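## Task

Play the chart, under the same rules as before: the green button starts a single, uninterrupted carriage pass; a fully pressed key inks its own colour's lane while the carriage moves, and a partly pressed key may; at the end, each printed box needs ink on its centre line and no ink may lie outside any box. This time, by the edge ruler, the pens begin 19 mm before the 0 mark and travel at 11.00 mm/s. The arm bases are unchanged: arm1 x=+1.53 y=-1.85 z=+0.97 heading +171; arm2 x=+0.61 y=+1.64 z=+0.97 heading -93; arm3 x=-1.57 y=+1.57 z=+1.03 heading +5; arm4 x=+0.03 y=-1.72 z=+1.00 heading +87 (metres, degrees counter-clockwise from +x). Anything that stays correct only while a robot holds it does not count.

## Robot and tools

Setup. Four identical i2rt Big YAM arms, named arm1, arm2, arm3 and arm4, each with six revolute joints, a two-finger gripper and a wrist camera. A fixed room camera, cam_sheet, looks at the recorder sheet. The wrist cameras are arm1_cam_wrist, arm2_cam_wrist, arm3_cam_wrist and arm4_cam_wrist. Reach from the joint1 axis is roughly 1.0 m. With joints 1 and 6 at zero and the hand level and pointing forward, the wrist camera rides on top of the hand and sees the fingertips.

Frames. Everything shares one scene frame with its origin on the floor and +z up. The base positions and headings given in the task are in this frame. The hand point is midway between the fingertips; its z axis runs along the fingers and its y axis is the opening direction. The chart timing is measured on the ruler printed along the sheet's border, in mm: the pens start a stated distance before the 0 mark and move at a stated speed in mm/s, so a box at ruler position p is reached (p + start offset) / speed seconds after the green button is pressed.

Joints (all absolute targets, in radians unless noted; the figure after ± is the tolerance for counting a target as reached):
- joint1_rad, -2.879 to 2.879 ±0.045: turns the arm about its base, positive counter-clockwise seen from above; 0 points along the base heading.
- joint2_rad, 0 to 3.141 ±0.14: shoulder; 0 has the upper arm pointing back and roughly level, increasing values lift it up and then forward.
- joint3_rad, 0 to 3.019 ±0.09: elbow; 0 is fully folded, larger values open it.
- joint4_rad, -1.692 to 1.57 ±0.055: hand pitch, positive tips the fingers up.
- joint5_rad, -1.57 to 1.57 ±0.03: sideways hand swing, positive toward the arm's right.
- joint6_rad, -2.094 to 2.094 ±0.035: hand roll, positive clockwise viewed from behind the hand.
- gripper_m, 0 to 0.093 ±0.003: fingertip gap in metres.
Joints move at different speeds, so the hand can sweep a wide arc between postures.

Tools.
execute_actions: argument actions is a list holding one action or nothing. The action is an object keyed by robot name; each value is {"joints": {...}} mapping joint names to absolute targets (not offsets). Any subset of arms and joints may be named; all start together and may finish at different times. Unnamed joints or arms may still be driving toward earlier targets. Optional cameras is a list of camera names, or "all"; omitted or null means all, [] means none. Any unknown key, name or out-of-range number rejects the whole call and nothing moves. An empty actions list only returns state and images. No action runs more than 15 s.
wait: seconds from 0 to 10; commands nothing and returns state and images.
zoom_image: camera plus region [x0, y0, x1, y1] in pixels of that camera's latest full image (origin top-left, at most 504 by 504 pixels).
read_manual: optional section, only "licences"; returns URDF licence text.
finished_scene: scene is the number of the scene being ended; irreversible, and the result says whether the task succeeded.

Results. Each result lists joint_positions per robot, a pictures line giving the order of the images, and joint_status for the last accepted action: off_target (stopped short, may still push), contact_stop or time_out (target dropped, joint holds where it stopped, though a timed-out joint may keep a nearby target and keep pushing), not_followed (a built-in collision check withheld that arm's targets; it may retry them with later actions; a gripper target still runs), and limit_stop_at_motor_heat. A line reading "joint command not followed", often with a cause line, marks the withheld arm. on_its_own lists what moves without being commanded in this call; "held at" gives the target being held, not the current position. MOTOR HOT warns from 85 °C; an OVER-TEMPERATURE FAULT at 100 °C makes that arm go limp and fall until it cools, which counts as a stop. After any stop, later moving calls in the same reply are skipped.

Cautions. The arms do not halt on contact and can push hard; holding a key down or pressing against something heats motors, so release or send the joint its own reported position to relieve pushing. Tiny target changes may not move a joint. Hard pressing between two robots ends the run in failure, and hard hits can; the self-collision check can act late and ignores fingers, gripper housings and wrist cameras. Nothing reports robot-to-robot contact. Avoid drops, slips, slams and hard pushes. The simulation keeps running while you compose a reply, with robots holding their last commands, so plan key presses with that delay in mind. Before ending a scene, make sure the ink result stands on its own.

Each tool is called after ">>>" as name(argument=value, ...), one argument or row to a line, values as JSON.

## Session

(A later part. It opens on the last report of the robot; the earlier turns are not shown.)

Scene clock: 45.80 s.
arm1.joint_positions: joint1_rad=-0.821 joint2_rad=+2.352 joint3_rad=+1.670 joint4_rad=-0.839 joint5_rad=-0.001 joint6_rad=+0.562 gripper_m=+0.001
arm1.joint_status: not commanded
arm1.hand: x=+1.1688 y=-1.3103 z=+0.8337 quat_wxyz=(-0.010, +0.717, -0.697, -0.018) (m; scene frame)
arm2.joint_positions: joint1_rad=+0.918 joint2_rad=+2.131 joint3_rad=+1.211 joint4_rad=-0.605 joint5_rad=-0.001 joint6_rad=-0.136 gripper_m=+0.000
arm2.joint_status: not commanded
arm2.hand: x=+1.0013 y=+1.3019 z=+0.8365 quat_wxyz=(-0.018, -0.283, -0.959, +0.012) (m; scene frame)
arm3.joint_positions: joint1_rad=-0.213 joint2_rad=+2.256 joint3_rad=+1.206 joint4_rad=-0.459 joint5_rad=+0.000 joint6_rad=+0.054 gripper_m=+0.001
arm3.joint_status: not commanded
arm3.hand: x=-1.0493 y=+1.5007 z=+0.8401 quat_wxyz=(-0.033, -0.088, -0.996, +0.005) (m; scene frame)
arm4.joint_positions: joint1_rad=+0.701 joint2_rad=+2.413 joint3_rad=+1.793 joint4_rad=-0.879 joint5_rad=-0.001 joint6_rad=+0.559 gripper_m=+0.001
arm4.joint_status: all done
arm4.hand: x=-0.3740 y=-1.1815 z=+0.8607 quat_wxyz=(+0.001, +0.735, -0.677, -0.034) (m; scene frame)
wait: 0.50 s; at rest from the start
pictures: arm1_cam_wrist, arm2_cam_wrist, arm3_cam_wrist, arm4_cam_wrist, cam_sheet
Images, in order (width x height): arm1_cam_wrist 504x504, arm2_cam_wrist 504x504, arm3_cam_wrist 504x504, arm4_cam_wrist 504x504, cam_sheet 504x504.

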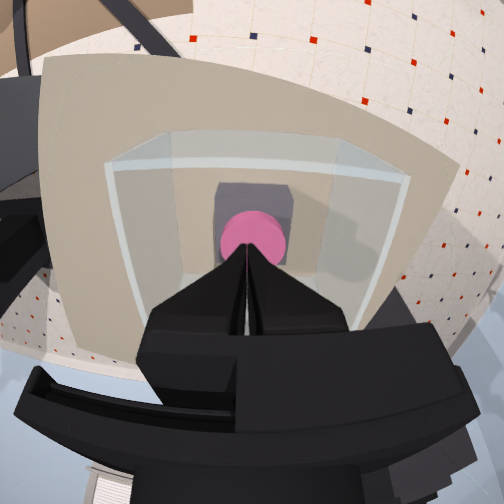

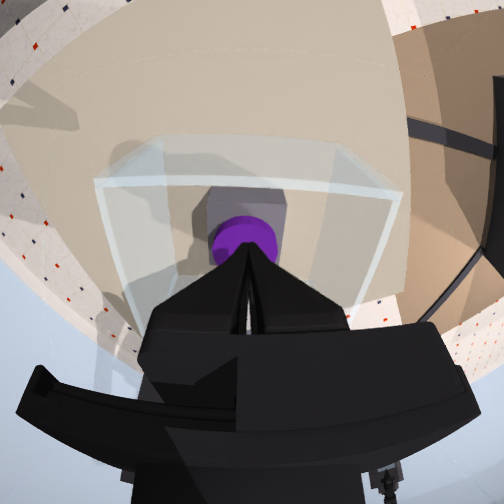

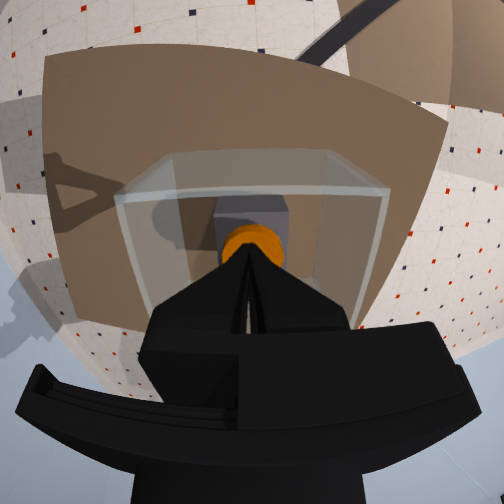

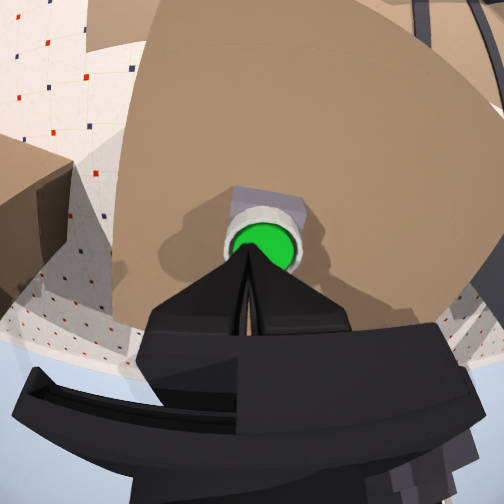

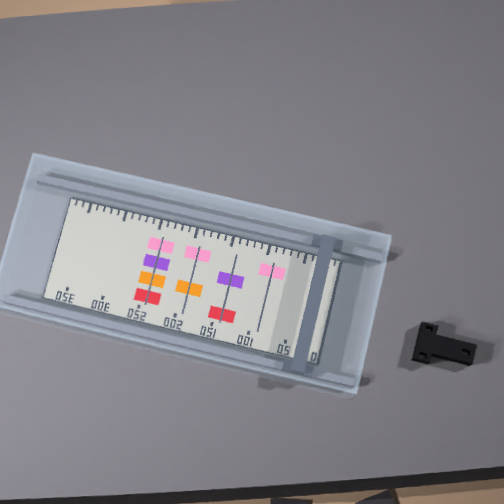

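>>> wait(
  seconds=3.4,
)

>>> execute_actions(
  actions=[
    {"arm1":{"joints":{"joint2_rad":2.47}},"arm4":{"joints":{"joint1_rad":-0.416,"joint2_rad":2.095,"joint3_rad":1.32,"joint4_rad":-0.755}}},
  ],
  cameras=["arm4_cam_wrist"],
)

>>> execute_actions(
  actions=[
    {"arm1":{"joints":{"joint2_rad":2.347}},"arm4":{"joints":{"joint2_rad":2.195,"joint4_rad":-0.61}}},
  ],
  cameras=["arm4_cam_wrist","cam_sheet"],
)

Scene clock: 50.00 s.
arm1.joint_positions: joint1_rad=-0.821 joint2_rad=+2.352 joint3_rad=+1.670 joint4_rad=-0.839 joint5_rad=-0.001 joint6_rad=+0.562 gripper_m=+0.001
arm1.joint_status: not commanded
arm1.hand: x=+1.1688 y=-1.3103 z=+0.8337 quat_wxyz=(-0.010, +0.717, -0.697, -0.018) (m; scene frame)
arm2.joint_positions: joint1_rad=+0.918 joint2_rad=+2.131 joint3_rad=+1.211 joint4_rad=-0.605 joint5_rad=-0.001 joint6_rad=-0.136 gripper_m=+0.000
arm2.joint_status: not commanded
arm2.hand: x=+1.0013 y=+1.3019 z=+0.8365 quat_wxyz=(-0.018, -0.283, -0.959, +0.012) (m; scene frame)
arm3.joint_positions: joint1_rad=-0.213 joint2_rad=+2.256 joint3_rad=+1.206 joint4_rad=-0.459 joint5_rad=+0.000 joint6_rad=+0.054 gripper_m=+0.001
arm3.joint_status: not commanded
arm3.hand: x=-1.0493 y=+1.5007 z=+0.8401 quat_wxyz=(-0.033, -0.088, -0.996, +0.005) (m; scene frame)
arm4.joint_positions: joint1_rad=+0.701 joint2_rad=+2.413 joint3_rad=+1.793 joint4_rad=-0.879 joint5_rad=-0.001 joint6_rad=+0.559 gripper_m=+0.001
arm4.joint_status: all done
arm4.hand: x=-0.3740 y=-1.1815 z=+0.8607 quat_wxyz=(+0.001, +0.735, -0.677, -0.034) (m; scene frame)
wait: 3.40 s; at rest from the start
pictures: arm1_cam_wrist, arm2_cam_wrist, arm3_cam_wrist, arm4_cam_wrist, cam_sheet
Images, in order (width x height): arm1_cam_wrist 504x504, arm2_cam_wrist 504x504, arm3_cam_wrist 504x504, arm4_cam_wrist 504x504, cam_sheet 504x504.

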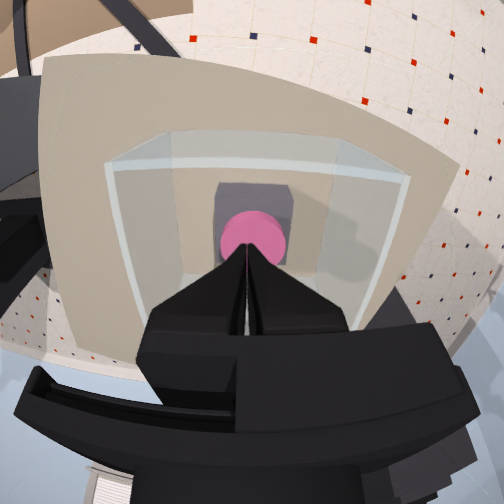

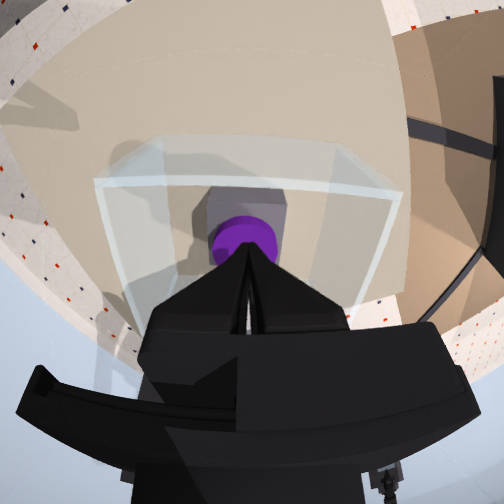

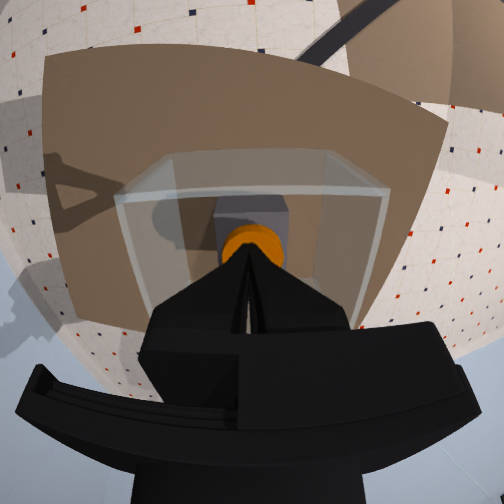

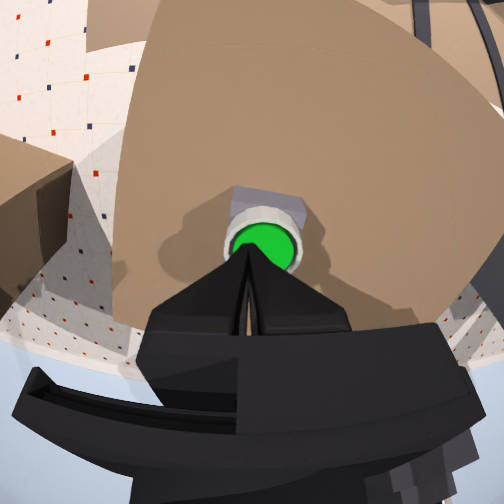

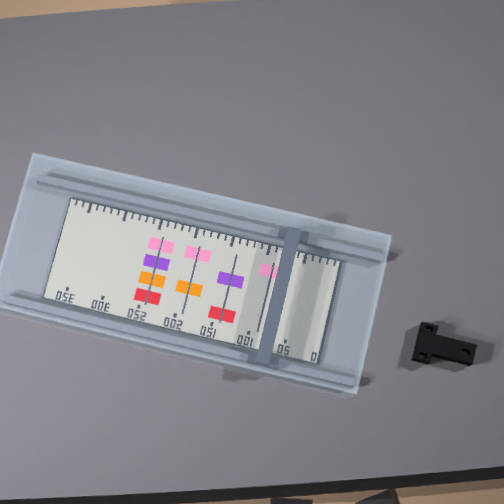

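Scene clock: 51.60 s.
arm1.joint_positions: joint1_rad=-0.821 joint2_rad=+2.405 joint3_rad=+1.674 joint4_rad=-0.834 joint5_rad=-0.001 joint6_rad=+0.563 gripper_m=+0.001
arm1.joint_status: all done
arm1.hand: x=+1.1759 y=-1.3200 z=+0.8022 quat_wxyz=(-0.006, +0.717, -0.698, +0.003) (m; scene frame)
arm2.joint_positions: joint1_rad=+0.918 joint2_rad=+2.131 joint3_rad=+1.211 joint4_rad=-0.605 joint5_rad=-0.001 joint6_rad=-0.136 gripper_m=+0.000
arm2.joint_status: not commanded
arm2.hand: x=+1.0013 y=+1.3019 z=+0.8365 quat_wxyz=(-0.018, -0.283, -0.959, +0.012) (m; scene frame)
arm3.joint_positions: joint1_rad=-0.213 joint2_rad=+2.256 joint3_rad=+1.206 joint4_rad=-0.459 joint5_rad=+0.000 joint6_rad=+0.054 gripper_m=+0.001
arm3.joint_status: not commanded
arm3.hand: x=-1.0493 y=+1.5007 z=+0.8401 quat_wxyz=(-0.033, -0.088, -0.996, +0.005) (m; scene frame)
arm4.joint_positions: joint1_rad=-0.419 joint2_rad=+2.100 joint3_rad=+1.320 joint4_rad=-0.758 joint5_rad=+0.002 joint6_rad=+0.559 gripper_m=+0.001
arm4.joint_status: all done
arm4.hand: x=+0.2866 y=-1.2363 z=+0.9000 quat_wxyz=(-0.007, +0.263, -0.965, -0.006) (m; scene frame)
pictures: arm4_cam_wrist
Images, in order (width x height): arm4_cam_wrist 504x504.

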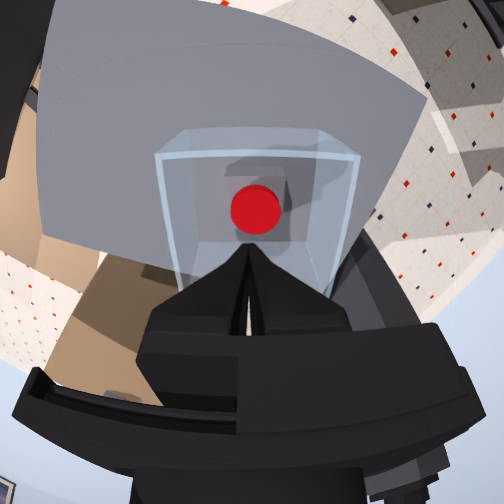

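Scene clock: 52.53 s.
arm1.joint_positions: joint1_rad=-0.821 joint2_rad=+2.345 joint3_rad=+1.674 joint4_rad=-0.834 joint5_rad=-0.001 joint6_rad=+0.563 gripper_m=+0.001
arm1.joint_status: all done
arm1.hand: x=+1.1660 y=-1.3061 z=+0.8392 quat_wxyz=(-0.012, +0.716, -0.697, -0.026) (m; scene frame)
arm2.joint_positions: joint1_rad=+0.918 joint2_rad=+2.131 joint3_rad=+1.211 joint4_rad=-0.605 joint5_rad=-0.001 joint6_rad=-0.136 gripper_m=+0.000
arm2.joint_status: not commanded
arm2.hand: x=+1.0013 y=+1.3019 z=+0.8365 quat_wxyz=(-0.018, -0.283, -0.959, +0.012) (m; scene frame)
arm3.joint_positions: joint1_rad=-0.213 joint2_rad=+2.256 joint3_rad=+1.206 joint4_rad=-0.459 joint5_rad=+0.000 joint6_rad=+0.054 gripper_m=+0.001
arm3.joint_status: not commanded
arm3.hand: x=-1.0493 y=+1.5007 z=+0.8401 quat_wxyz=(-0.033, -0.088, -0.996, +0.005) (m; scene frame)
arm4.joint_positions: joint1_rad=-0.419 joint2_rad=+2.212 joint3_rad=+1.316 joint4_rad=-0.625 joint5_rad=+0.002 joint6_rad=+0.559 gripper_m=+0.001
arm4.joint_status: all done
arm4.hand: x=+0.2872 y=-1.2351 z=+0.8409 quat_wxyz=(-0.012, +0.263, -0.965, -0.012) (m; scene frame)
pictures: arm4_cam_wrist, cam_sheet
Images, in order (width x height): arm4_cam_wrist 504x504, cam_sheet 504x504.

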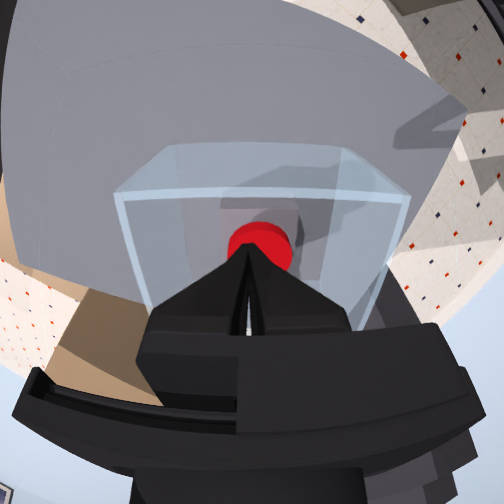

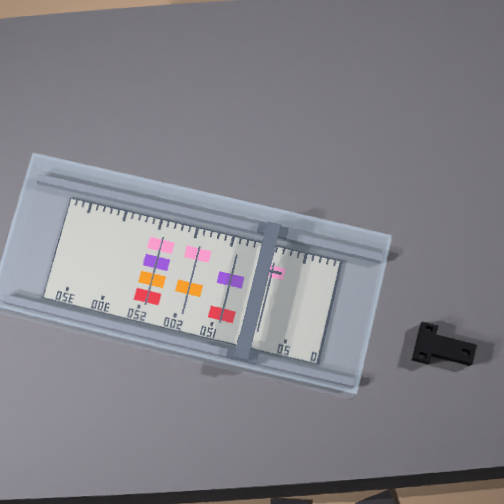

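>>> wait(
  seconds=1.55,
)

>>> execute_actions(
  actions=[
    {"arm2":{"joints":{"joint2_rad":2.262}},"arm4":{"joints":{"joint2_rad":2.338,"joint3_rad":1.31,"joint4_rad":-0.645}}},
  ],
  cameras=[],
)

>>> wait(
  seconds=0.75,
)

>>> execute_actions(
  actions=[
    {"arm2":{"joints":{"joint2_rad":2.135}},"arm4":{"joints":{"joint2_rad":2.21}}},
  ],
  cameras=[],
)

Scene clock: 54.67 s.
arm1.joint_positions: joint1_rad=-0.821 joint2_rad=+2.345 joint3_rad=+1.674 joint4_rad=-0.834 joint5_rad=-0.001 joint6_rad=+0.563 gripper_m=+0.001
arm1.joint_status: all done
arm1.hand: x=+1.1660 y=-1.3061 z=+0.8392 quat_wxyz=(-0.012, +0.716, -0.697, -0.026) (m; scene frame)
arm2.joint_positions: joint1_rad=+0.918 joint2_rad=+2.131 joint3_rad=+1.211 joint4_rad=-0.605 joint5_rad=-0.001 joint6_rad=-0.136 gripper_m=+0.000
arm2.joint_status: not commanded
arm2.hand: x=+1.0013 y=+1.3019 z=+0.8365 quat_wxyz=(-0.018, -0.283, -0.959, +0.012) (m; scene frame)
arm3.joint_positions: joint1_rad=-0.213 joint2_rad=+2.256 joint3_rad=+1.206 joint4_rad=-0.459 joint5_rad=+0.000 joint6_rad=+0.054 gripper_m=+0.001
arm3.joint_status: not commanded
arm3.hand: x=-1.0493 y=+1.5007 z=+0.8401 quat_wxyz=(-0.033, -0.088, -0.996, +0.005) (m; scene frame)
arm4.joint_positions: joint1_rad=-0.419 joint2_rad=+2.212 joint3_rad=+1.316 joint4_rad=-0.625 joint5_rad=+0.002 joint6_rad=+0.559 gripper_m=+0.001
arm4.joint_status: all done
arm4.hand: x=+0.2872 y=-1.2351 z=+0.8409 quat_wxyz=(-0.012, +0.263, -0.965, -0.012) (m; scene frame)
wait: 1.57 s; at rest from the start
pictures: arm1_cam_wrist, arm2_cam_wrist, arm3_cam_wrist, arm4_cam_wrist, cam_sheet
Images, in order (width x height): arm1_cam_wrist 504x504, arm2_cam_wrist 504x504, arm3_cam_wrist 504x504, arm4_cam_wrist 504x504, cam_sheet 504x504.

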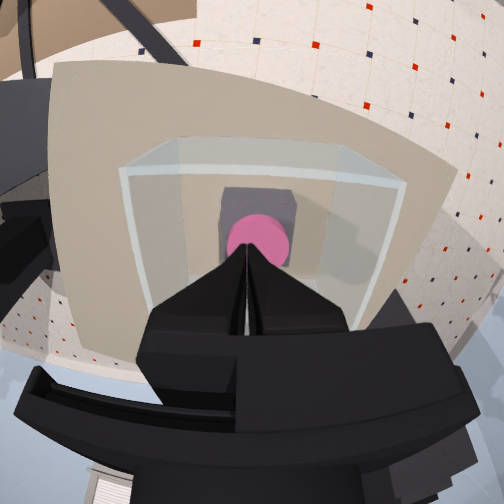

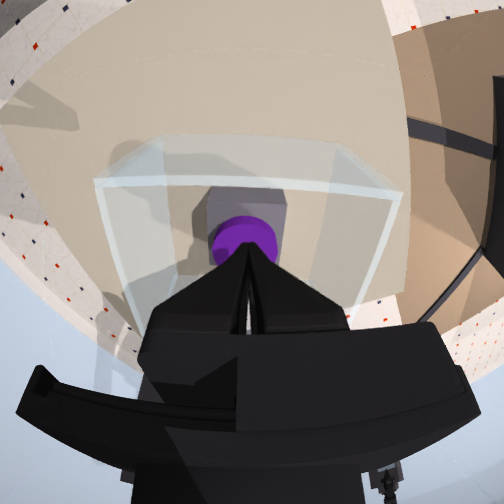

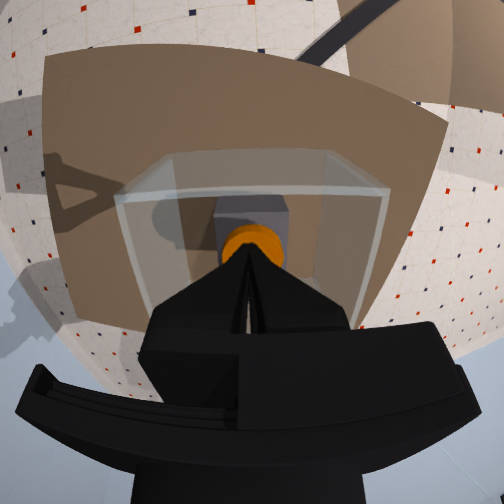

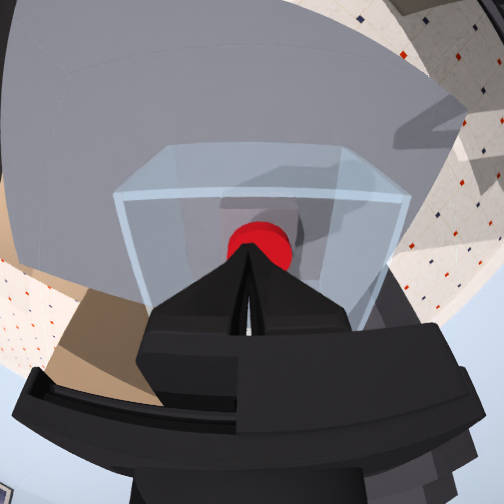

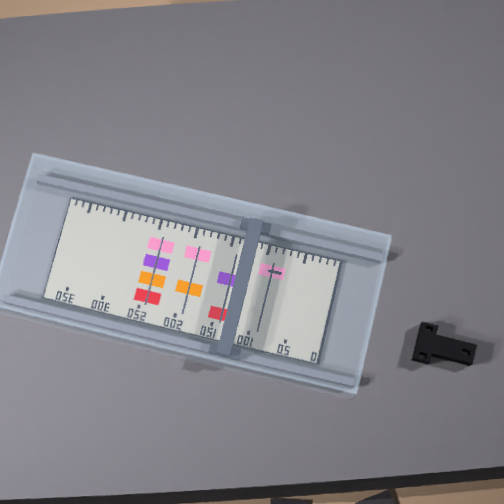

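Scene clock: 55.53 s.
arm1.joint_positions: joint1_rad=-0.821 joint2_rad=+2.345 joint3_rad=+1.674 joint4_rad=-0.834 joint5_rad=-0.001 joint6_rad=+0.563 gripper_m=+0.001
arm1.joint_status: not commanded
arm1.hand: x=+1.1660 y=-1.3061 z=+0.8392 quat_wxyz=(-0.012, +0.716, -0.697, -0.026) (m; scene frame)
arm2.joint_positions: joint1_rad=+0.918 joint2_rad=+2.196 joint3_rad=+1.222 joint4_rad=-0.598 joint5_rad=-0.001 joint6_rad=-0.136 gripper_m=+0.000
arm2.joint_status: all done
arm2.hand: x=+0.9937 y=+1.3082 z=+0.8071 quat_wxyz=(+0.003, -0.284, -0.959, +0.002) (m; scene frame)
arm3.joint_positions: joint1_rad=-0.213 joint2_rad=+2.256 joint3_rad=+1.206 joint4_rad=-0.459 joint5_rad=+0.000 joint6_rad=+0.054 gripper_m=+0.001
arm3.joint_status: not commanded
arm3.hand: x=-1.0493 y=+1.5007 z=+0.8401 quat_wxyz=(-0.033, -0.088, -0.996, +0.005) (m; scene frame)
arm4.joint_positions: joint1_rad=-0.419 joint2_rad=+2.275 joint3_rad=+1.324 joint4_rad=-0.631 joint5_rad=+0.002 joint6_rad=+0.559 gripper_m=+0.001
arm4.joint_status: all done
arm4.hand: x=+0.2796 y=-1.2495 z=+0.8099 quat_wxyz=(+0.008, +0.263, -0.965, +0.010) (m; scene frame)
pictures: none
No camera images: the call's "cameras" was empty. Leave "cameras" out to get every camera's image.

Scene clock: 56.30 s.
arm1.joint_positions: joint1_rad=-0.821 joint2_rad=+2.345 joint3_rad=+1.674 joint4_rad=-0.834 joint5_rad=-0.001 joint6_rad=+0.563 gripper_m=+0.001
arm1.joint_status: not commanded
arm1.hand: x=+1.1660 y=-1.3061 z=+0.8392 quat_wxyz=(-0.012, +0.716, -0.697, -0.026) (m; scene frame)
arm2.joint_positions: joint1_rad=+0.918 joint2_rad=+2.196 joint3_rad=+1.222 joint4_rad=-0.598 joint5_rad=-0.001 joint6_rad=-0.136 gripper_m=+0.000
arm2.joint_status: all done
arm2.hand: x=+0.9937 y=+1.3082 z=+0.8071 quat_wxyz=(+0.003, -0.284, -0.959, +0.002) (m; scene frame)
arm3.joint_positions: joint1_rad=-0.213 joint2_rad=+2.256 joint3_rad=+1.206 joint4_rad=-0.459 joint5_rad=+0.000 joint6_rad=+0.054 gripper_m=+0.001
arm3.joint_status: not commanded
arm3.hand: x=-1.0493 y=+1.5007 z=+0.8401 quat_wxyz=(-0.033, -0.088, -0.996, +0.005) (m; scene frame)
arm4.joint_positions: joint1_rad=-0.419 joint2_rad=+2.275 joint3_rad=+1.324 joint4_rad=-0.631 joint5_rad=+0.002 joint6_rad=+0.559 gripper_m=+0.001
arm4.joint_status: all done
arm4.hand: x=+0.2796 y=-1.2495 z=+0.8099 quat_wxyz=(+0.008, +0.263, -0.965, +0.010) (m; scene frame)
wait: 0.77 s; at rest by 0.27 s
pictures: arm1_cam_wrist, arm2_cam_wrist, arm3_cam_wrist, arm4_cam_wrist, cam_sheet
Images, in order (width x height): arm1_cam_wrist 504x504, arm2_cam_wrist 504x504, arm3_cam_wrist 504x504, arm4_cam_wrist 504x504, cam_sheet 504x504.

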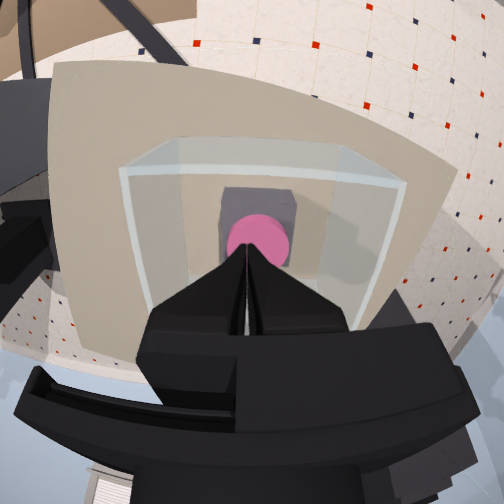

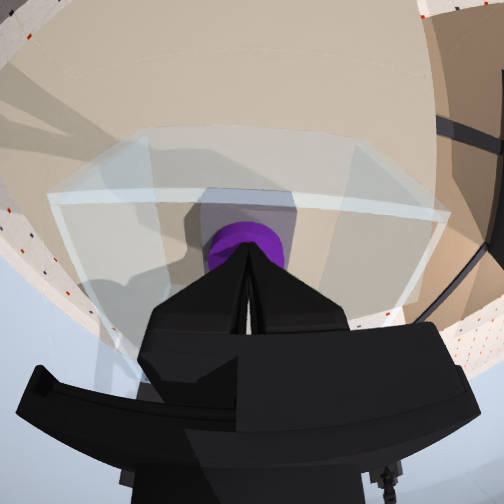

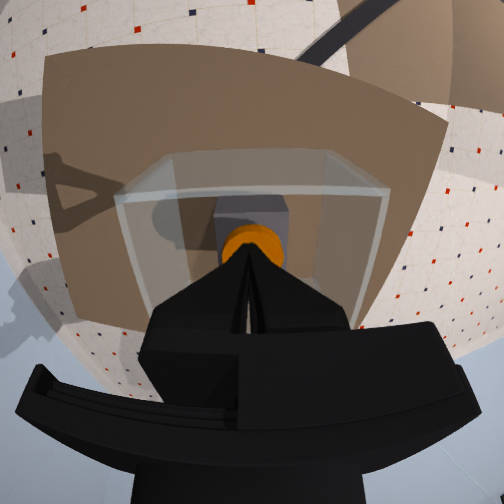

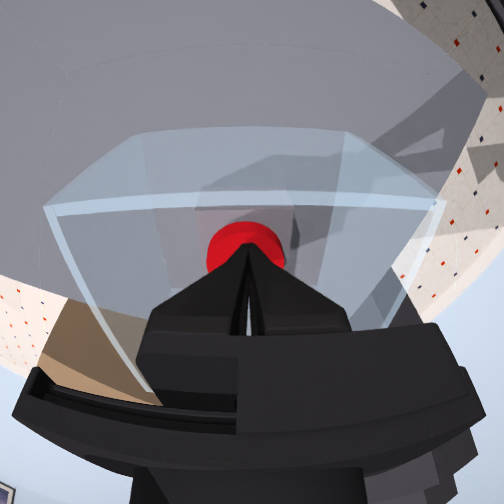

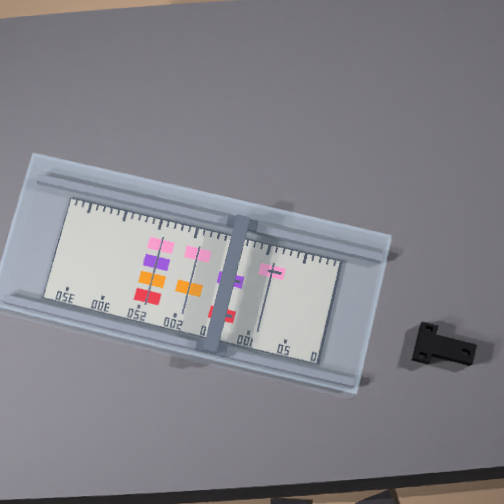

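Scene clock: 57.17 s.
arm1.joint_positions: joint1_rad=-0.821 joint2_rad=+2.345 joint3_rad=+1.674 joint4_rad=-0.834 joint5_rad=-0.001 joint6_rad=+0.563 gripper_m=+0.001
arm1.joint_status: not commanded
arm1.hand: x=+1.1660 y=-1.3061 z=+0.8392 quat_wxyz=(-0.012, +0.716, -0.697, -0.026) (m; scene frame)
arm2.joint_positions: joint1_rad=+0.918 joint2_rad=+2.160 joint3_rad=+1.213 joint4_rad=-0.598 joint5_rad=-0.001 joint6_rad=-0.136 gripper_m=+0.000
arm2.joint_status: all done
arm2.hand: x=+0.9975 y=+1.3051 z=+0.8226 quat_wxyz=(-0.009, -0.283, -0.959, +0.008) (m; scene frame)
arm3.joint_positions: joint1_rad=-0.213 joint2_rad=+2.256 joint3_rad=+1.206 joint4_rad=-0.459 joint5_rad=+0.000 joint6_rad=+0.054 gripper_m=+0.001
arm3.joint_status: not commanded
arm3.hand: x=-1.0493 y=+1.5007 z=+0.8401 quat_wxyz=(-0.033, -0.088, -0.996, +0.005) (m; scene frame)
arm4.joint_positions: joint1_rad=-0.419 joint2_rad=+2.226 joint3_rad=+1.313 joint4_rad=-0.633 joint5_rad=+0.002 joint6_rad=+0.559 gripper_m=+0.001
arm4.joint_status: all done
arm4.hand: x=+0.2835 y=-1.2422 z=+0.8324 quat_wxyz=(-0.004, +0.263, -0.965, -0.003) (m; scene frame)
pictures: none
No camera images: the call's "cameras" was empty. Leave "cameras" out to get every camera's image.

>>> wait(
  seconds=1.65,
)

>>> execute_actions(
  actions=[
    {"arm1":{"joints":{"joint2_rad":2.47}},"arm3":{"joints":{"joint2_rad":2.4}}},
  ],
  cameras=[],
)

>>> wait(
  seconds=0.83,
)

>>> execute_actions(
  actions=[
    {"arm1":{"joints":{"joint2_rad":2.355}},"arm3":{"joints":{"joint2_rad":2.272}}},
  ],
  cameras=[],
)

Scene clock: 59.63 s.
arm1.joint_positions: joint1_rad=-0.821 joint2_rad=+2.345 joint3_rad=+1.674 joint4_rad=-0.834 joint5_rad=-0.001 joint6_rad=+0.563 gripper_m=+0.001
arm1.joint_status: not commanded
arm1.hand: x=+1.1660 y=-1.3061 z=+0.8392 quat_wxyz=(-0.012, +0.716, -0.697, -0.026) (m; scene frame)
arm2.joint_positions: joint1_rad=+0.918 joint2_rad=+2.160 joint3_rad=+1.213 joint4_rad=-0.598 joint5_rad=-0.001 joint6_rad=-0.136 gripper_m=+0.000
arm2.joint_status: all done
arm2.hand: x=+0.9975 y=+1.3051 z=+0.8226 quat_wxyz=(-0.009, -0.283, -0.959, +0.008) (m; scene frame)
arm3.joint_positions: joint1_rad=-0.213 joint2_rad=+2.256 joint3_rad=+1.206 joint4_rad=-0.459 joint5_rad=+0.000 joint6_rad=+0.054 gripper_m=+0.001
arm3.joint_status: not commanded
arm3.hand: x=-1.0493 y=+1.5007 z=+0.8401 quat_wxyz=(-0.033, -0.088, -0.996, +0.005) (m; scene frame)
arm4.joint_positions: joint1_rad=-0.419 joint2_rad=+2.226 joint3_rad=+1.313 joint4_rad=-0.633 joint5_rad=+0.002 joint6_rad=+0.559 gripper_m=+0.001
arm4.joint_status: all done
arm4.hand: x=+0.2835 y=-1.2422 z=+0.8324 quat_wxyz=(-0.004, +0.263, -0.965, -0.003) (m; scene frame)
wait: 1.67 s; at rest from the start
pictures: arm1_cam_wrist, arm2_cam_wrist, arm3_cam_wrist, arm4_cam_wrist, cam_sheet
Images, in order (width x height): arm1_cam_wrist 504x504, arm2_cam_wrist 504x504, arm3_cam_wrist 504x504, arm4_cam_wrist 504x504, cam_sheet 504x504.

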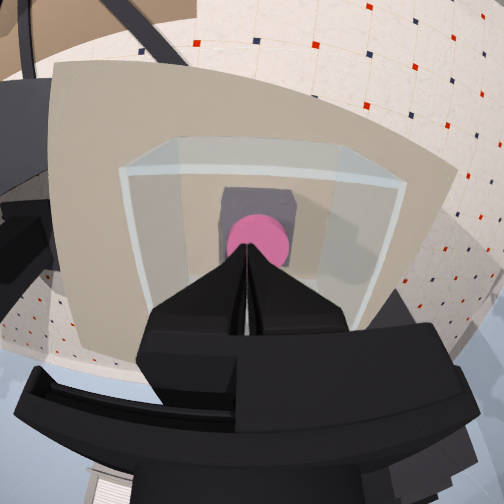

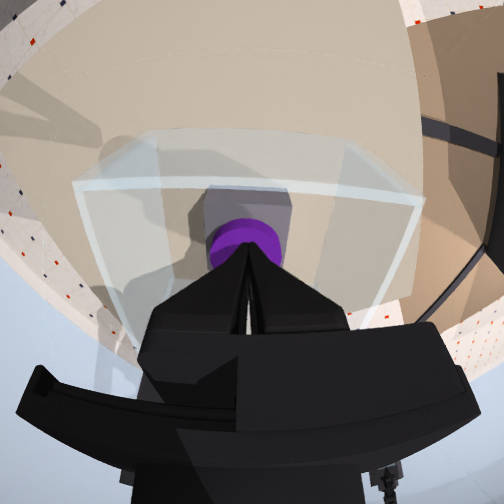

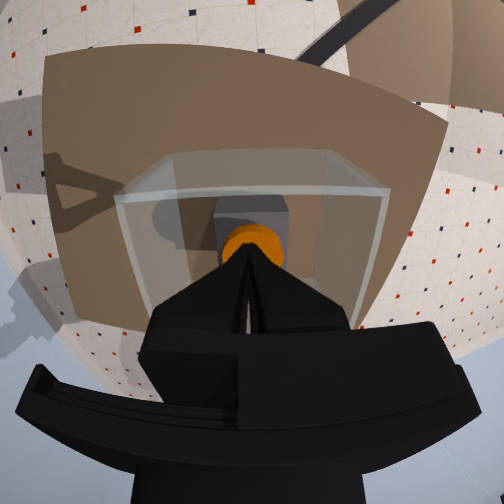

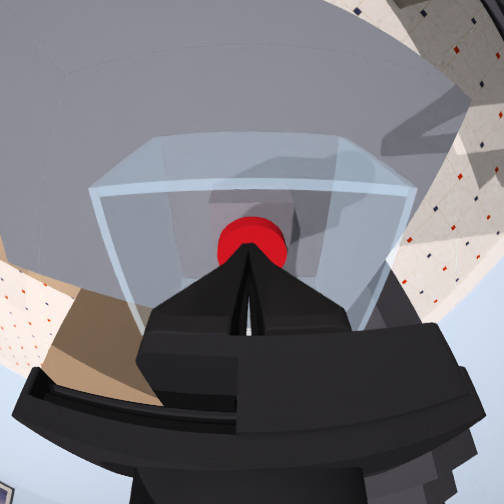

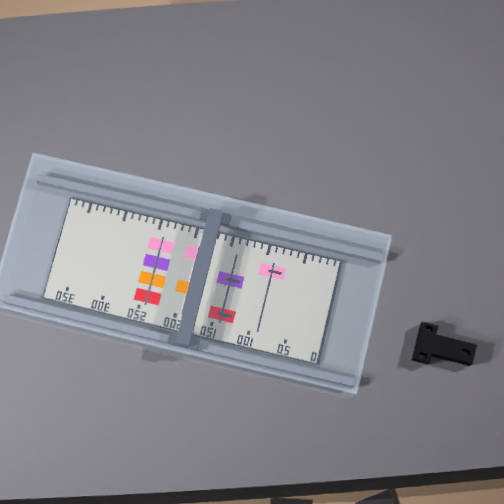

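Scene clock: 60.50 s.
arm1.joint_positions: joint1_rad=-0.821 joint2_rad=+2.406 joint3_rad=+1.677 joint4_rad=-0.832 joint5_rad=-0.001 joint6_rad=+0.563 gripper_m=+0.001
arm1.joint_status: all done
arm1.hand: x=+1.1751 y=-1.3183 z=+0.8023 quat_wxyz=(-0.006, +0.716, -0.698, +0.002) (m; scene frame)
arm2.joint_positions: joint1_rad=+0.918 joint2_rad=+2.160 joint3_rad=+1.213 joint4_rad=-0.598 joint5_rad=-0.001 joint6_rad=-0.136 gripper_m=+0.000
arm2.joint_status: not commanded
arm2.hand: x=+0.9975 y=+1.3051 z=+0.8226 quat_wxyz=(-0.009, -0.283, -0.959, +0.008) (m; scene frame)
arm3.joint_positions: joint1_rad=-0.213 joint2_rad=+2.335 joint3_rad=+1.217 joint4_rad=-0.449 joint5_rad=+0.000 joint6_rad=+0.054 gripper_m=+0.001
arm3.joint_status: all done
arm3.hand: x=-1.0675 y=+1.5026 z=+0.8037 quat_wxyz=(-0.004, -0.088, -0.996, +0.004) (m; scene frame)
arm4.joint_positions: joint1_rad=-0.419 joint2_rad=+2.226 joint3_rad=+1.313 joint4_rad=-0.633 joint5_rad=+0.002 joint6_rad=+0.559 gripper_m=+0.001
arm4.joint_status: not commanded
arm4.hand: x=+0.2835 y=-1.2422 z=+0.8324 quat_wxyz=(-0.004, +0.263, -0.965, -0.003) (m; scene frame)
pictures: none
No camera images: the call's "cameras" was empty. Leave "cameras" out to get every camera's image.

Scene clock: 61.33 s.
arm1.joint_positions: joint1_rad=-0.821 joint2_rad=+2.406 joint3_rad=+1.677 joint4_rad=-0.832 joint5_rad=-0.001 joint6_rad=+0.563 gripper_m=+0.001
arm1.joint_status: all done
arm1.hand: x=+1.1751 y=-1.3183 z=+0.8023 quat_wxyz=(-0.006, +0.716, -0.698, +0.002) (m; scene frame)
arm2.joint_positions: joint1_rad=+0.918 joint2_rad=+2.160 joint3_rad=+1.213 joint4_rad=-0.598 joint5_rad=-0.001 joint6_rad=-0.136 gripper_m=+0.000
arm2.joint_status: not commanded
arm2.hand: x=+0.9975 y=+1.3051 z=+0.8226 quat_wxyz=(-0.009, -0.283, -0.959, +0.008) (m; scene frame)
arm3.joint_positions: joint1_rad=-0.213 joint2_rad=+2.335 joint3_rad=+1.217 joint4_rad=-0.449 joint5_rad=+0.000 joint6_rad=+0.054 gripper_m=+0.001
arm3.joint_status: all done
arm3.hand: x=-1.0675 y=+1.5026 z=+0.8037 quat_wxyz=(-0.004, -0.088, -0.996, +0.004) (m; scene frame)
arm4.joint_positions: joint1_rad=-0.419 joint2_rad=+2.226 joint3_rad=+1.313 joint4_rad=-0.633 joint5_rad=+0.002 joint6_rad=+0.559 gripper_m=+0.001
arm4.joint_status: not commanded
arm4.hand: x=+0.2835 y=-1.2422 z=+0.8324 quat_wxyz=(-0.004, +0.263, -0.965, -0.003) (m; scene frame)
wait: 0.83 s; at rest by 0.27 s
pictures: arm1_cam_wrist, arm2_cam_wrist, arm3_cam_wrist, arm4_cam_wrist, cam_sheet
Images, in order (width x height): arm1_cam_wrist 504x504, arm2_cam_wrist 504x504, arm3_cam_wrist 504x504, arm4_cam_wrist 504x504, cam_sheet 504x504.

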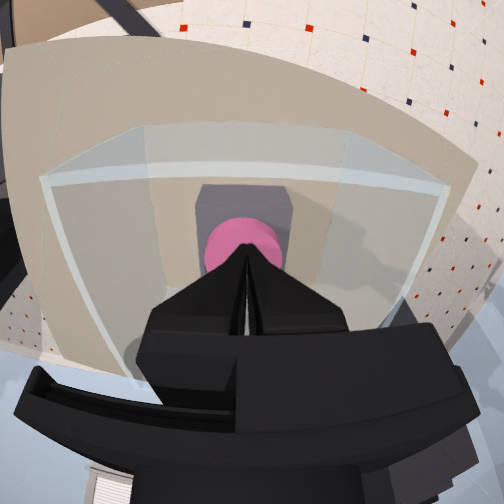

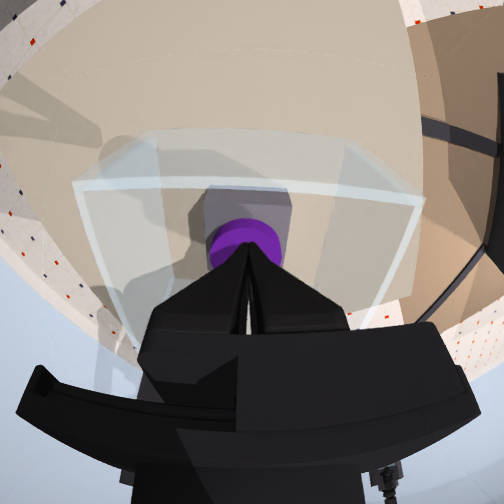

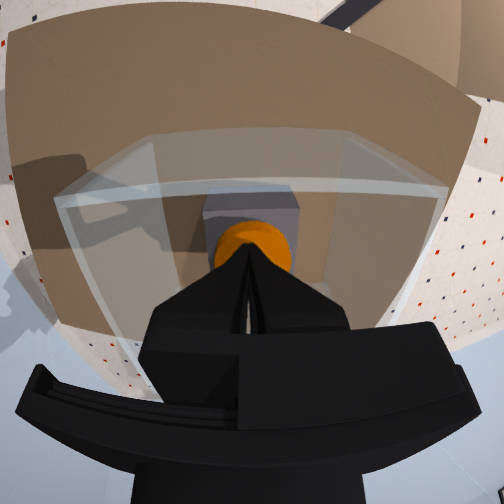

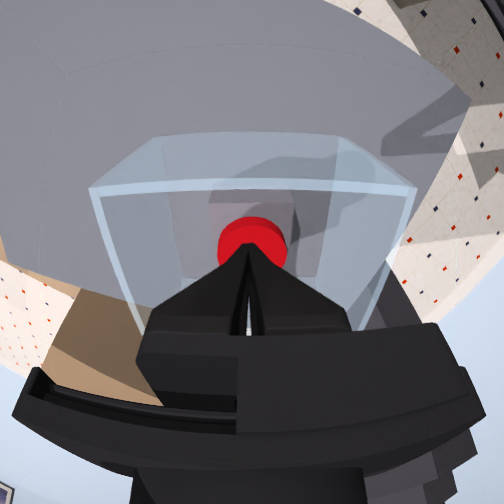

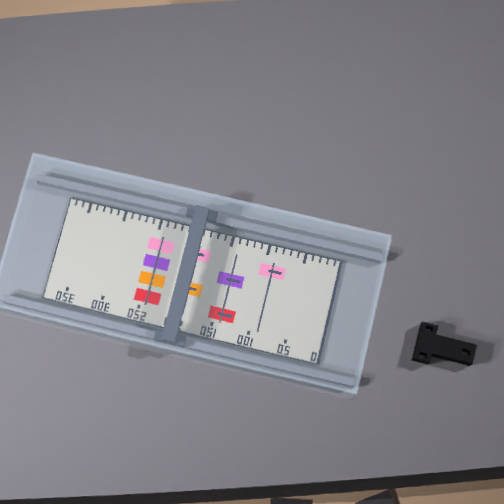

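Scene clock: 62.23 s.
arm1.joint_positions: joint1_rad=-0.821 joint2_rad=+2.355 joint3_rad=+1.677 joint4_rad=-0.832 joint5_rad=-0.001 joint6_rad=+0.563 gripper_m=+0.001
arm1.joint_status: all done
arm1.hand: x=+1.1665 y=-1.3064 z=+0.8339 quat_wxyz=(-0.012, +0.716, -0.698, -0.023) (m; scene frame)
arm2.joint_positions: joint1_rad=+0.918 joint2_rad=+2.160 joint3_rad=+1.213 joint4_rad=-0.598 joint5_rad=-0.001 joint6_rad=-0.136 gripper_m=+0.000
arm2.joint_status: not commanded
arm2.hand: x=+0.9975 y=+1.3051 z=+0.8226 quat_wxyz=(-0.009, -0.283, -0.959, +0.008) (m; scene frame)
arm3.joint_positions: joint1_rad=-0.213 joint2_rad=+2.282 joint3_rad=+1.205 joint4_rad=-0.449 joint5_rad=+0.000 joint6_rad=+0.054 gripper_m=+0.001
arm3.joint_status: all done
arm3.hand: x=-1.0559 y=+1.5014 z=+0.8270 quat_wxyz=(-0.025, -0.088, -0.996, +0.005) (m; scene frame)
arm4.joint_positions: joint1_rad=-0.419 joint2_rad=+2.226 joint3_rad=+1.313 joint4_rad=-0.633 joint5_rad=+0.002 joint6_rad=+0.559 gripper_m=+0.001
arm4.joint_status: not commanded
arm4.hand: x=+0.2835 y=-1.2422 z=+0.8324 quat_wxyz=(-0.004, +0.263, -0.965, -0.003) (m; scene frame)
pictures: none
No camera images: the call's "cameras" was empty. Leave "cameras" out to get every camera's image.

>>> wait(
  seconds=1.1,
)

>>> execute_actions(
  actions=[
    {"arm1":{"joints":{"joint2_rad":2.47}},"arm2":{"joints":{"joint2_rad":2.262}},"arm3":{"joints":{"joint2_rad":2.4}},"arm4":{"joints":{"joint2_rad":2.338}}},
  ],
  cameras=[],
)

>>> wait(
  seconds=0.75,
)

>>> execute_actions(
  actions=[
    {"arm1":{"joints":{"joint2_rad":2.355}},"arm2":{"joints":{"joint2_rad":2.13}},"arm3":{"joints":{"joint2_rad":2.272}},"arm4":{"joints":{"joint2_rad":2.21}}},
  ],
  cameras=[],
)

Scene clock: 64.37 s.
arm1.joint_positions: joint1_rad=-0.821 joint2_rad=+2.355 joint3_rad=+1.677 joint4_rad=-0.832 joint5_rad=-0.001 joint6_rad=+0.563 gripper_m=+0.001
arm1.joint_status: all done
arm1.hand: x=+1.1665 y=-1.3064 z=+0.8339 quat_wxyz=(-0.012, +0.716, -0.698, -0.023) (m; scene frame)
arm2.joint_positions: joint1_rad=+0.918 joint2_rad=+2.160 joint3_rad=+1.213 joint4_rad=-0.598 joint5_rad=-0.001 joint6_rad=-0.136 gripper_m=+0.000
arm2.joint_status: not commanded
arm2.hand: x=+0.9975 y=+1.3051 z=+0.8226 quat_wxyz=(-0.009, -0.283, -0.959, +0.008) (m; scene frame)
arm3.joint_positions: joint1_rad=-0.213 joint2_rad=+2.282 joint3_rad=+1.205 joint4_rad=-0.449 joint5_rad=+0.000 joint6_rad=+0.054 gripper_m=+0.001
arm3.joint_status: all done
arm3.hand: x=-1.0559 y=+1.5014 z=+0.8270 quat_wxyz=(-0.025, -0.088, -0.996, +0.005) (m; scene frame)
arm4.joint_positions: joint1_rad=-0.419 joint2_rad=+2.226 joint3_rad=+1.313 joint4_rad=-0.633 joint5_rad=+0.002 joint6_rad=+0.559 gripper_m=+0.001
arm4.joint_status: not commanded
arm4.hand: x=+0.2835 y=-1.2422 z=+0.8324 quat_wxyz=(-0.004, +0.263, -0.965, -0.003) (m; scene frame)
wait: 1.10 s; at rest from the start
pictures: arm1_cam_wrist, arm2_cam_wrist, arm3_cam_wrist, arm4_cam_wrist, cam_sheet
Images, in order (width x height): arm1_cam_wrist 504x504, arm2_cam_wrist 504x504, arm3_cam_wrist 504x504, arm4_cam_wrist 504x504, cam_sheet 504x504.

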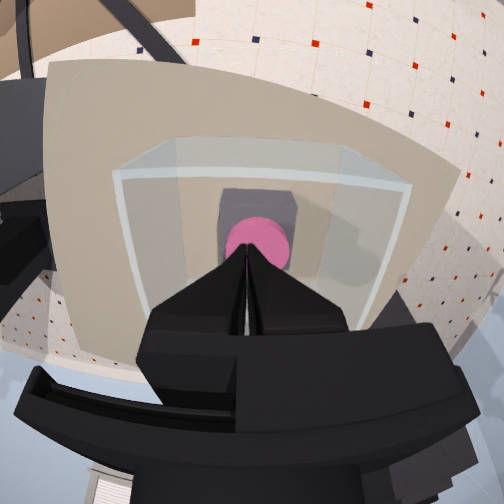

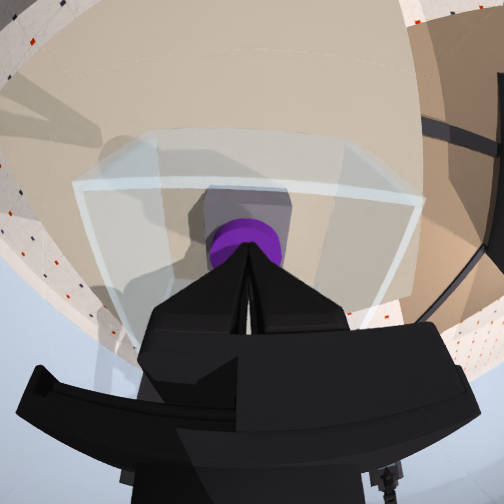

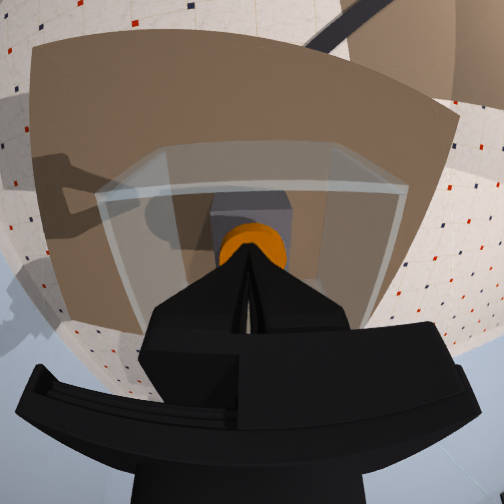

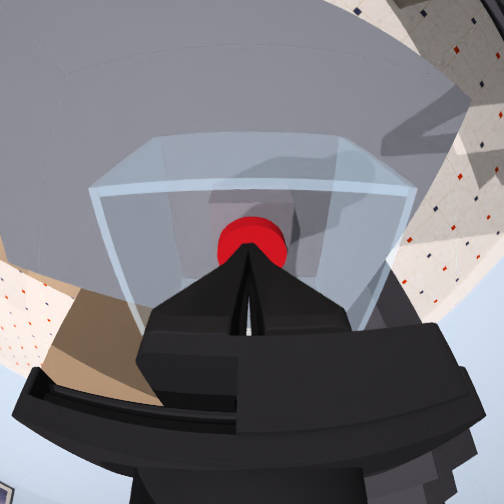

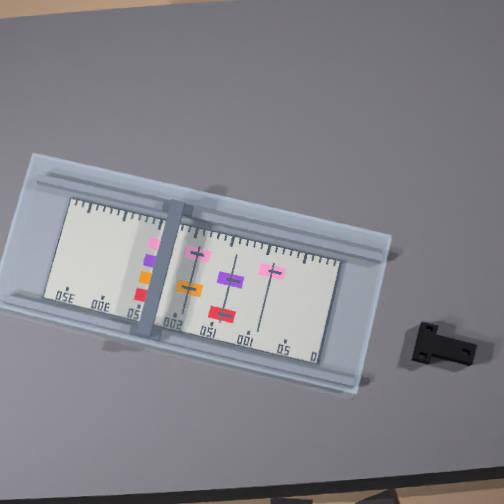

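Scene clock: 65.23 s.
arm1.joint_positions: joint1_rad=-0.821 joint2_rad=+2.407 joint3_rad=+1.680 joint4_rad=-0.831 joint5_rad=-0.001 joint6_rad=+0.564 gripper_m=+0.001
arm1.joint_status: all done
arm1.hand: x=+1.1744 y=-1.3174 z=+0.8025 quat_wxyz=(-0.007, +0.716, -0.698, +0.000) (m; scene frame)
arm2.joint_positions: joint1_rad=+0.918 joint2_rad=+2.194 joint3_rad=+1.219 joint4_rad=-0.598 joint5_rad=-0.001 joint6_rad=-0.136 gripper_m=+0.000
arm2.joint_status: all done
arm2.hand: x=+0.9927 y=+1.3090 z=+0.8072 quat_wxyz=(+0.004, -0.284, -0.959, +0.002) (m; scene frame)
arm3.joint_positions: joint1_rad=-0.213 joint2_rad=+2.334 joint3_rad=+1.214 joint4_rad=-0.448 joint5_rad=+0.000 joint6_rad=+0.054 gripper_m=+0.001
arm3.joint_status: all done
arm3.hand: x=-1.0686 y=+1.5027 z=+0.8036 quat_wxyz=(-0.004, -0.088, -0.996, +0.004) (m; scene frame)
arm4.joint_positions: joint1_rad=-0.419 joint2_rad=+2.273 joint3_rad=+1.320 joint4_rad=-0.635 joint5_rad=+0.002 joint6_rad=+0.559 gripper_m=+0.001
arm4.joint_status: all done
arm4.hand: x=+0.2783 y=-1.2520 z=+0.8098 quat_wxyz=(+0.011, +0.263, -0.965, +0.012) (m; scene frame)
pictures: none
No camera images: the call's "cameras" was empty. Leave "cameras" out to get every camera's image.

Scene clock: 66.00 s.
arm1.joint_positions: joint1_rad=-0.821 joint2_rad=+2.407 joint3_rad=+1.680 joint4_rad=-0.831 joint5_rad=-0.001 joint6_rad=+0.564 gripper_m=+0.001
arm1.joint_status: all done
arm1.hand: x=+1.1744 y=-1.3174 z=+0.8025 quat_wxyz=(-0.007, +0.716, -0.698, +0.000) (m; scene frame)
arm2.joint_positions: joint1_rad=+0.918 joint2_rad=+2.194 joint3_rad=+1.219 joint4_rad=-0.598 joint5_rad=-0.001 joint6_rad=-0.136 gripper_m=+0.000
arm2.joint_status: all done
arm2.hand: x=+0.9927 y=+1.3090 z=+0.8072 quat_wxyz=(+0.004, -0.284, -0.959, +0.002) (m; scene frame)
arm3.joint_positions: joint1_rad=-0.213 joint2_rad=+2.334 joint3_rad=+1.214 joint4_rad=-0.448 joint5_rad=+0.000 joint6_rad=+0.054 gripper_m=+0.001
arm3.joint_status: all done
arm3.hand: x=-1.0686 y=+1.5027 z=+0.8036 quat_wxyz=(-0.004, -0.088, -0.996, +0.004) (m; scene frame)
arm4.joint_positions: joint1_rad=-0.419 joint2_rad=+2.273 joint3_rad=+1.320 joint4_rad=-0.635 joint5_rad=+0.002 joint6_rad=+0.559 gripper_m=+0.001
arm4.joint_status: all done
arm4.hand: x=+0.2783 y=-1.2520 z=+0.8098 quat_wxyz=(+0.011, +0.263, -0.965, +0.012) (m; scene frame)
wait: 0.77 s; at rest by 0.27 s
pictures: arm1_cam_wrist, arm2_cam_wrist, arm3_cam_wrist, arm4_cam_wrist, cam_sheet
Images, in order (width x height): arm1_cam_wrist 504x504, arm2_cam_wrist 504x504, arm3_cam_wrist 504x504, arm4_cam_wrist 504x504, cam_sheet 504x504.

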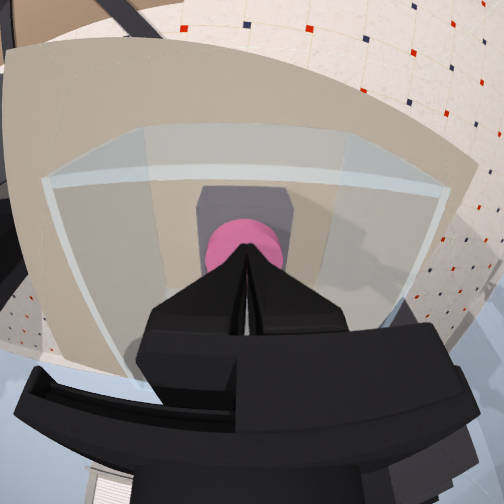

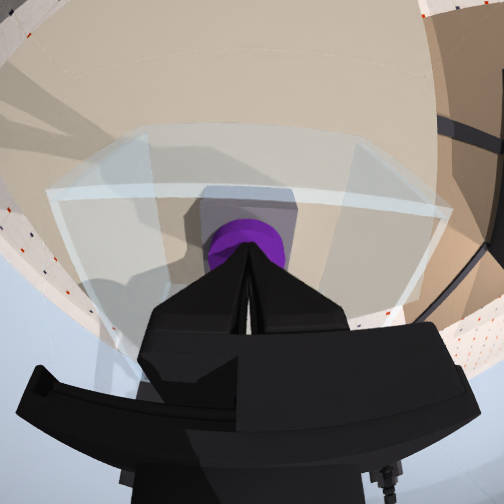

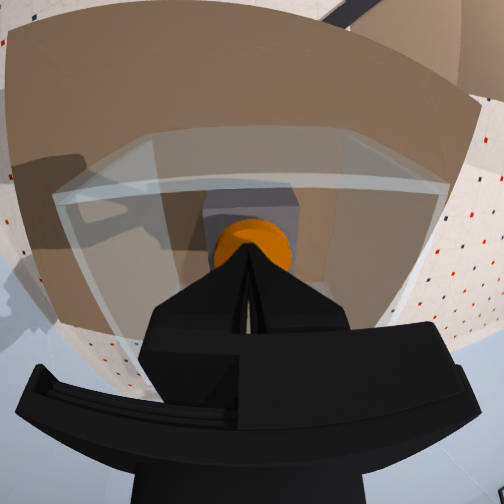

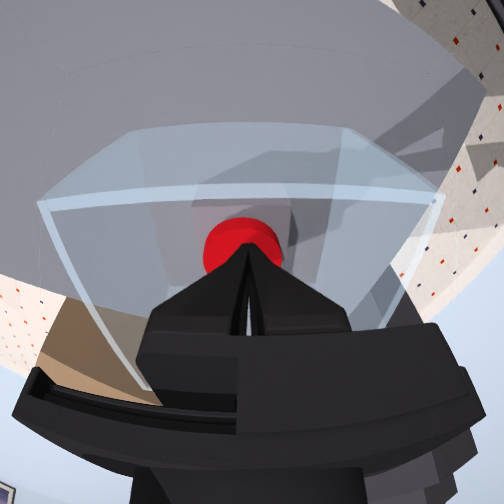

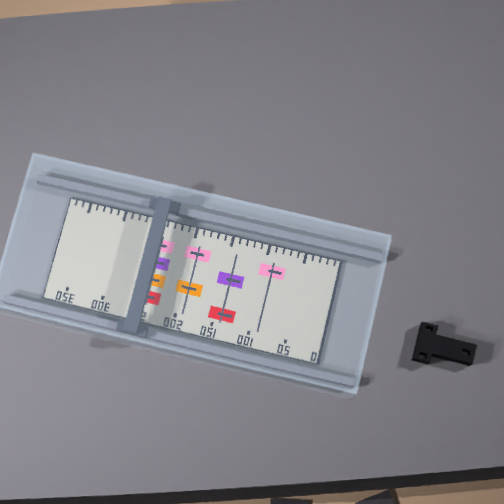

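Scene clock: 66.90 s.
arm1.joint_positions: joint1_rad=-0.821 joint2_rad=+2.355 joint3_rad=+1.680 joint4_rad=-0.831 joint5_rad=-0.001 joint6_rad=+0.564 gripper_m=+0.001
arm1.joint_status: all done
arm1.hand: x=+1.1657 y=-1.3052 z=+0.8349 quat_wxyz=(-0.012, +0.716, -0.698, -0.025) (m; scene frame)
arm2.joint_positions: joint1_rad=+0.918 joint2_rad=+2.154 joint3_rad=+1.211 joint4_rad=-0.598 joint5_rad=-0.001 joint6_rad=-0.136 gripper_m=+0.000
arm2.joint_status: all done
arm2.hand: x=+0.9981 y=+1.3045 z=+0.8252 quat_wxyz=(-0.011, -0.283, -0.959, +0.009) (m; scene frame)
arm3.joint_positions: joint1_rad=-0.213 joint2_rad=+2.282 joint3_rad=+1.205 joint4_rad=-0.448 joint5_rad=+0.000 joint6_rad=+0.054 gripper_m=+0.001
arm3.joint_status: all done
arm3.hand: x=-1.0560 y=+1.5014 z=+0.8270 quat_wxyz=(-0.025, -0.088, -0.996, +0.005) (m; scene frame)
arm4.joint_positions: joint1_rad=-0.419 joint2_rad=+2.226 joint3_rad=+1.312 joint4_rad=-0.635 joint5_rad=+0.002 joint6_rad=+0.559 gripper_m=+0.001
arm4.joint_status: all done
arm4.hand: x=+0.2831 y=-1.2428 z=+0.8324 quat_wxyz=(-0.003, +0.263, -0.965, -0.002) (m; scene frame)
pictures: none
No camera images: the call's "cameras" was empty. Leave "cameras" out to get every camera's image.


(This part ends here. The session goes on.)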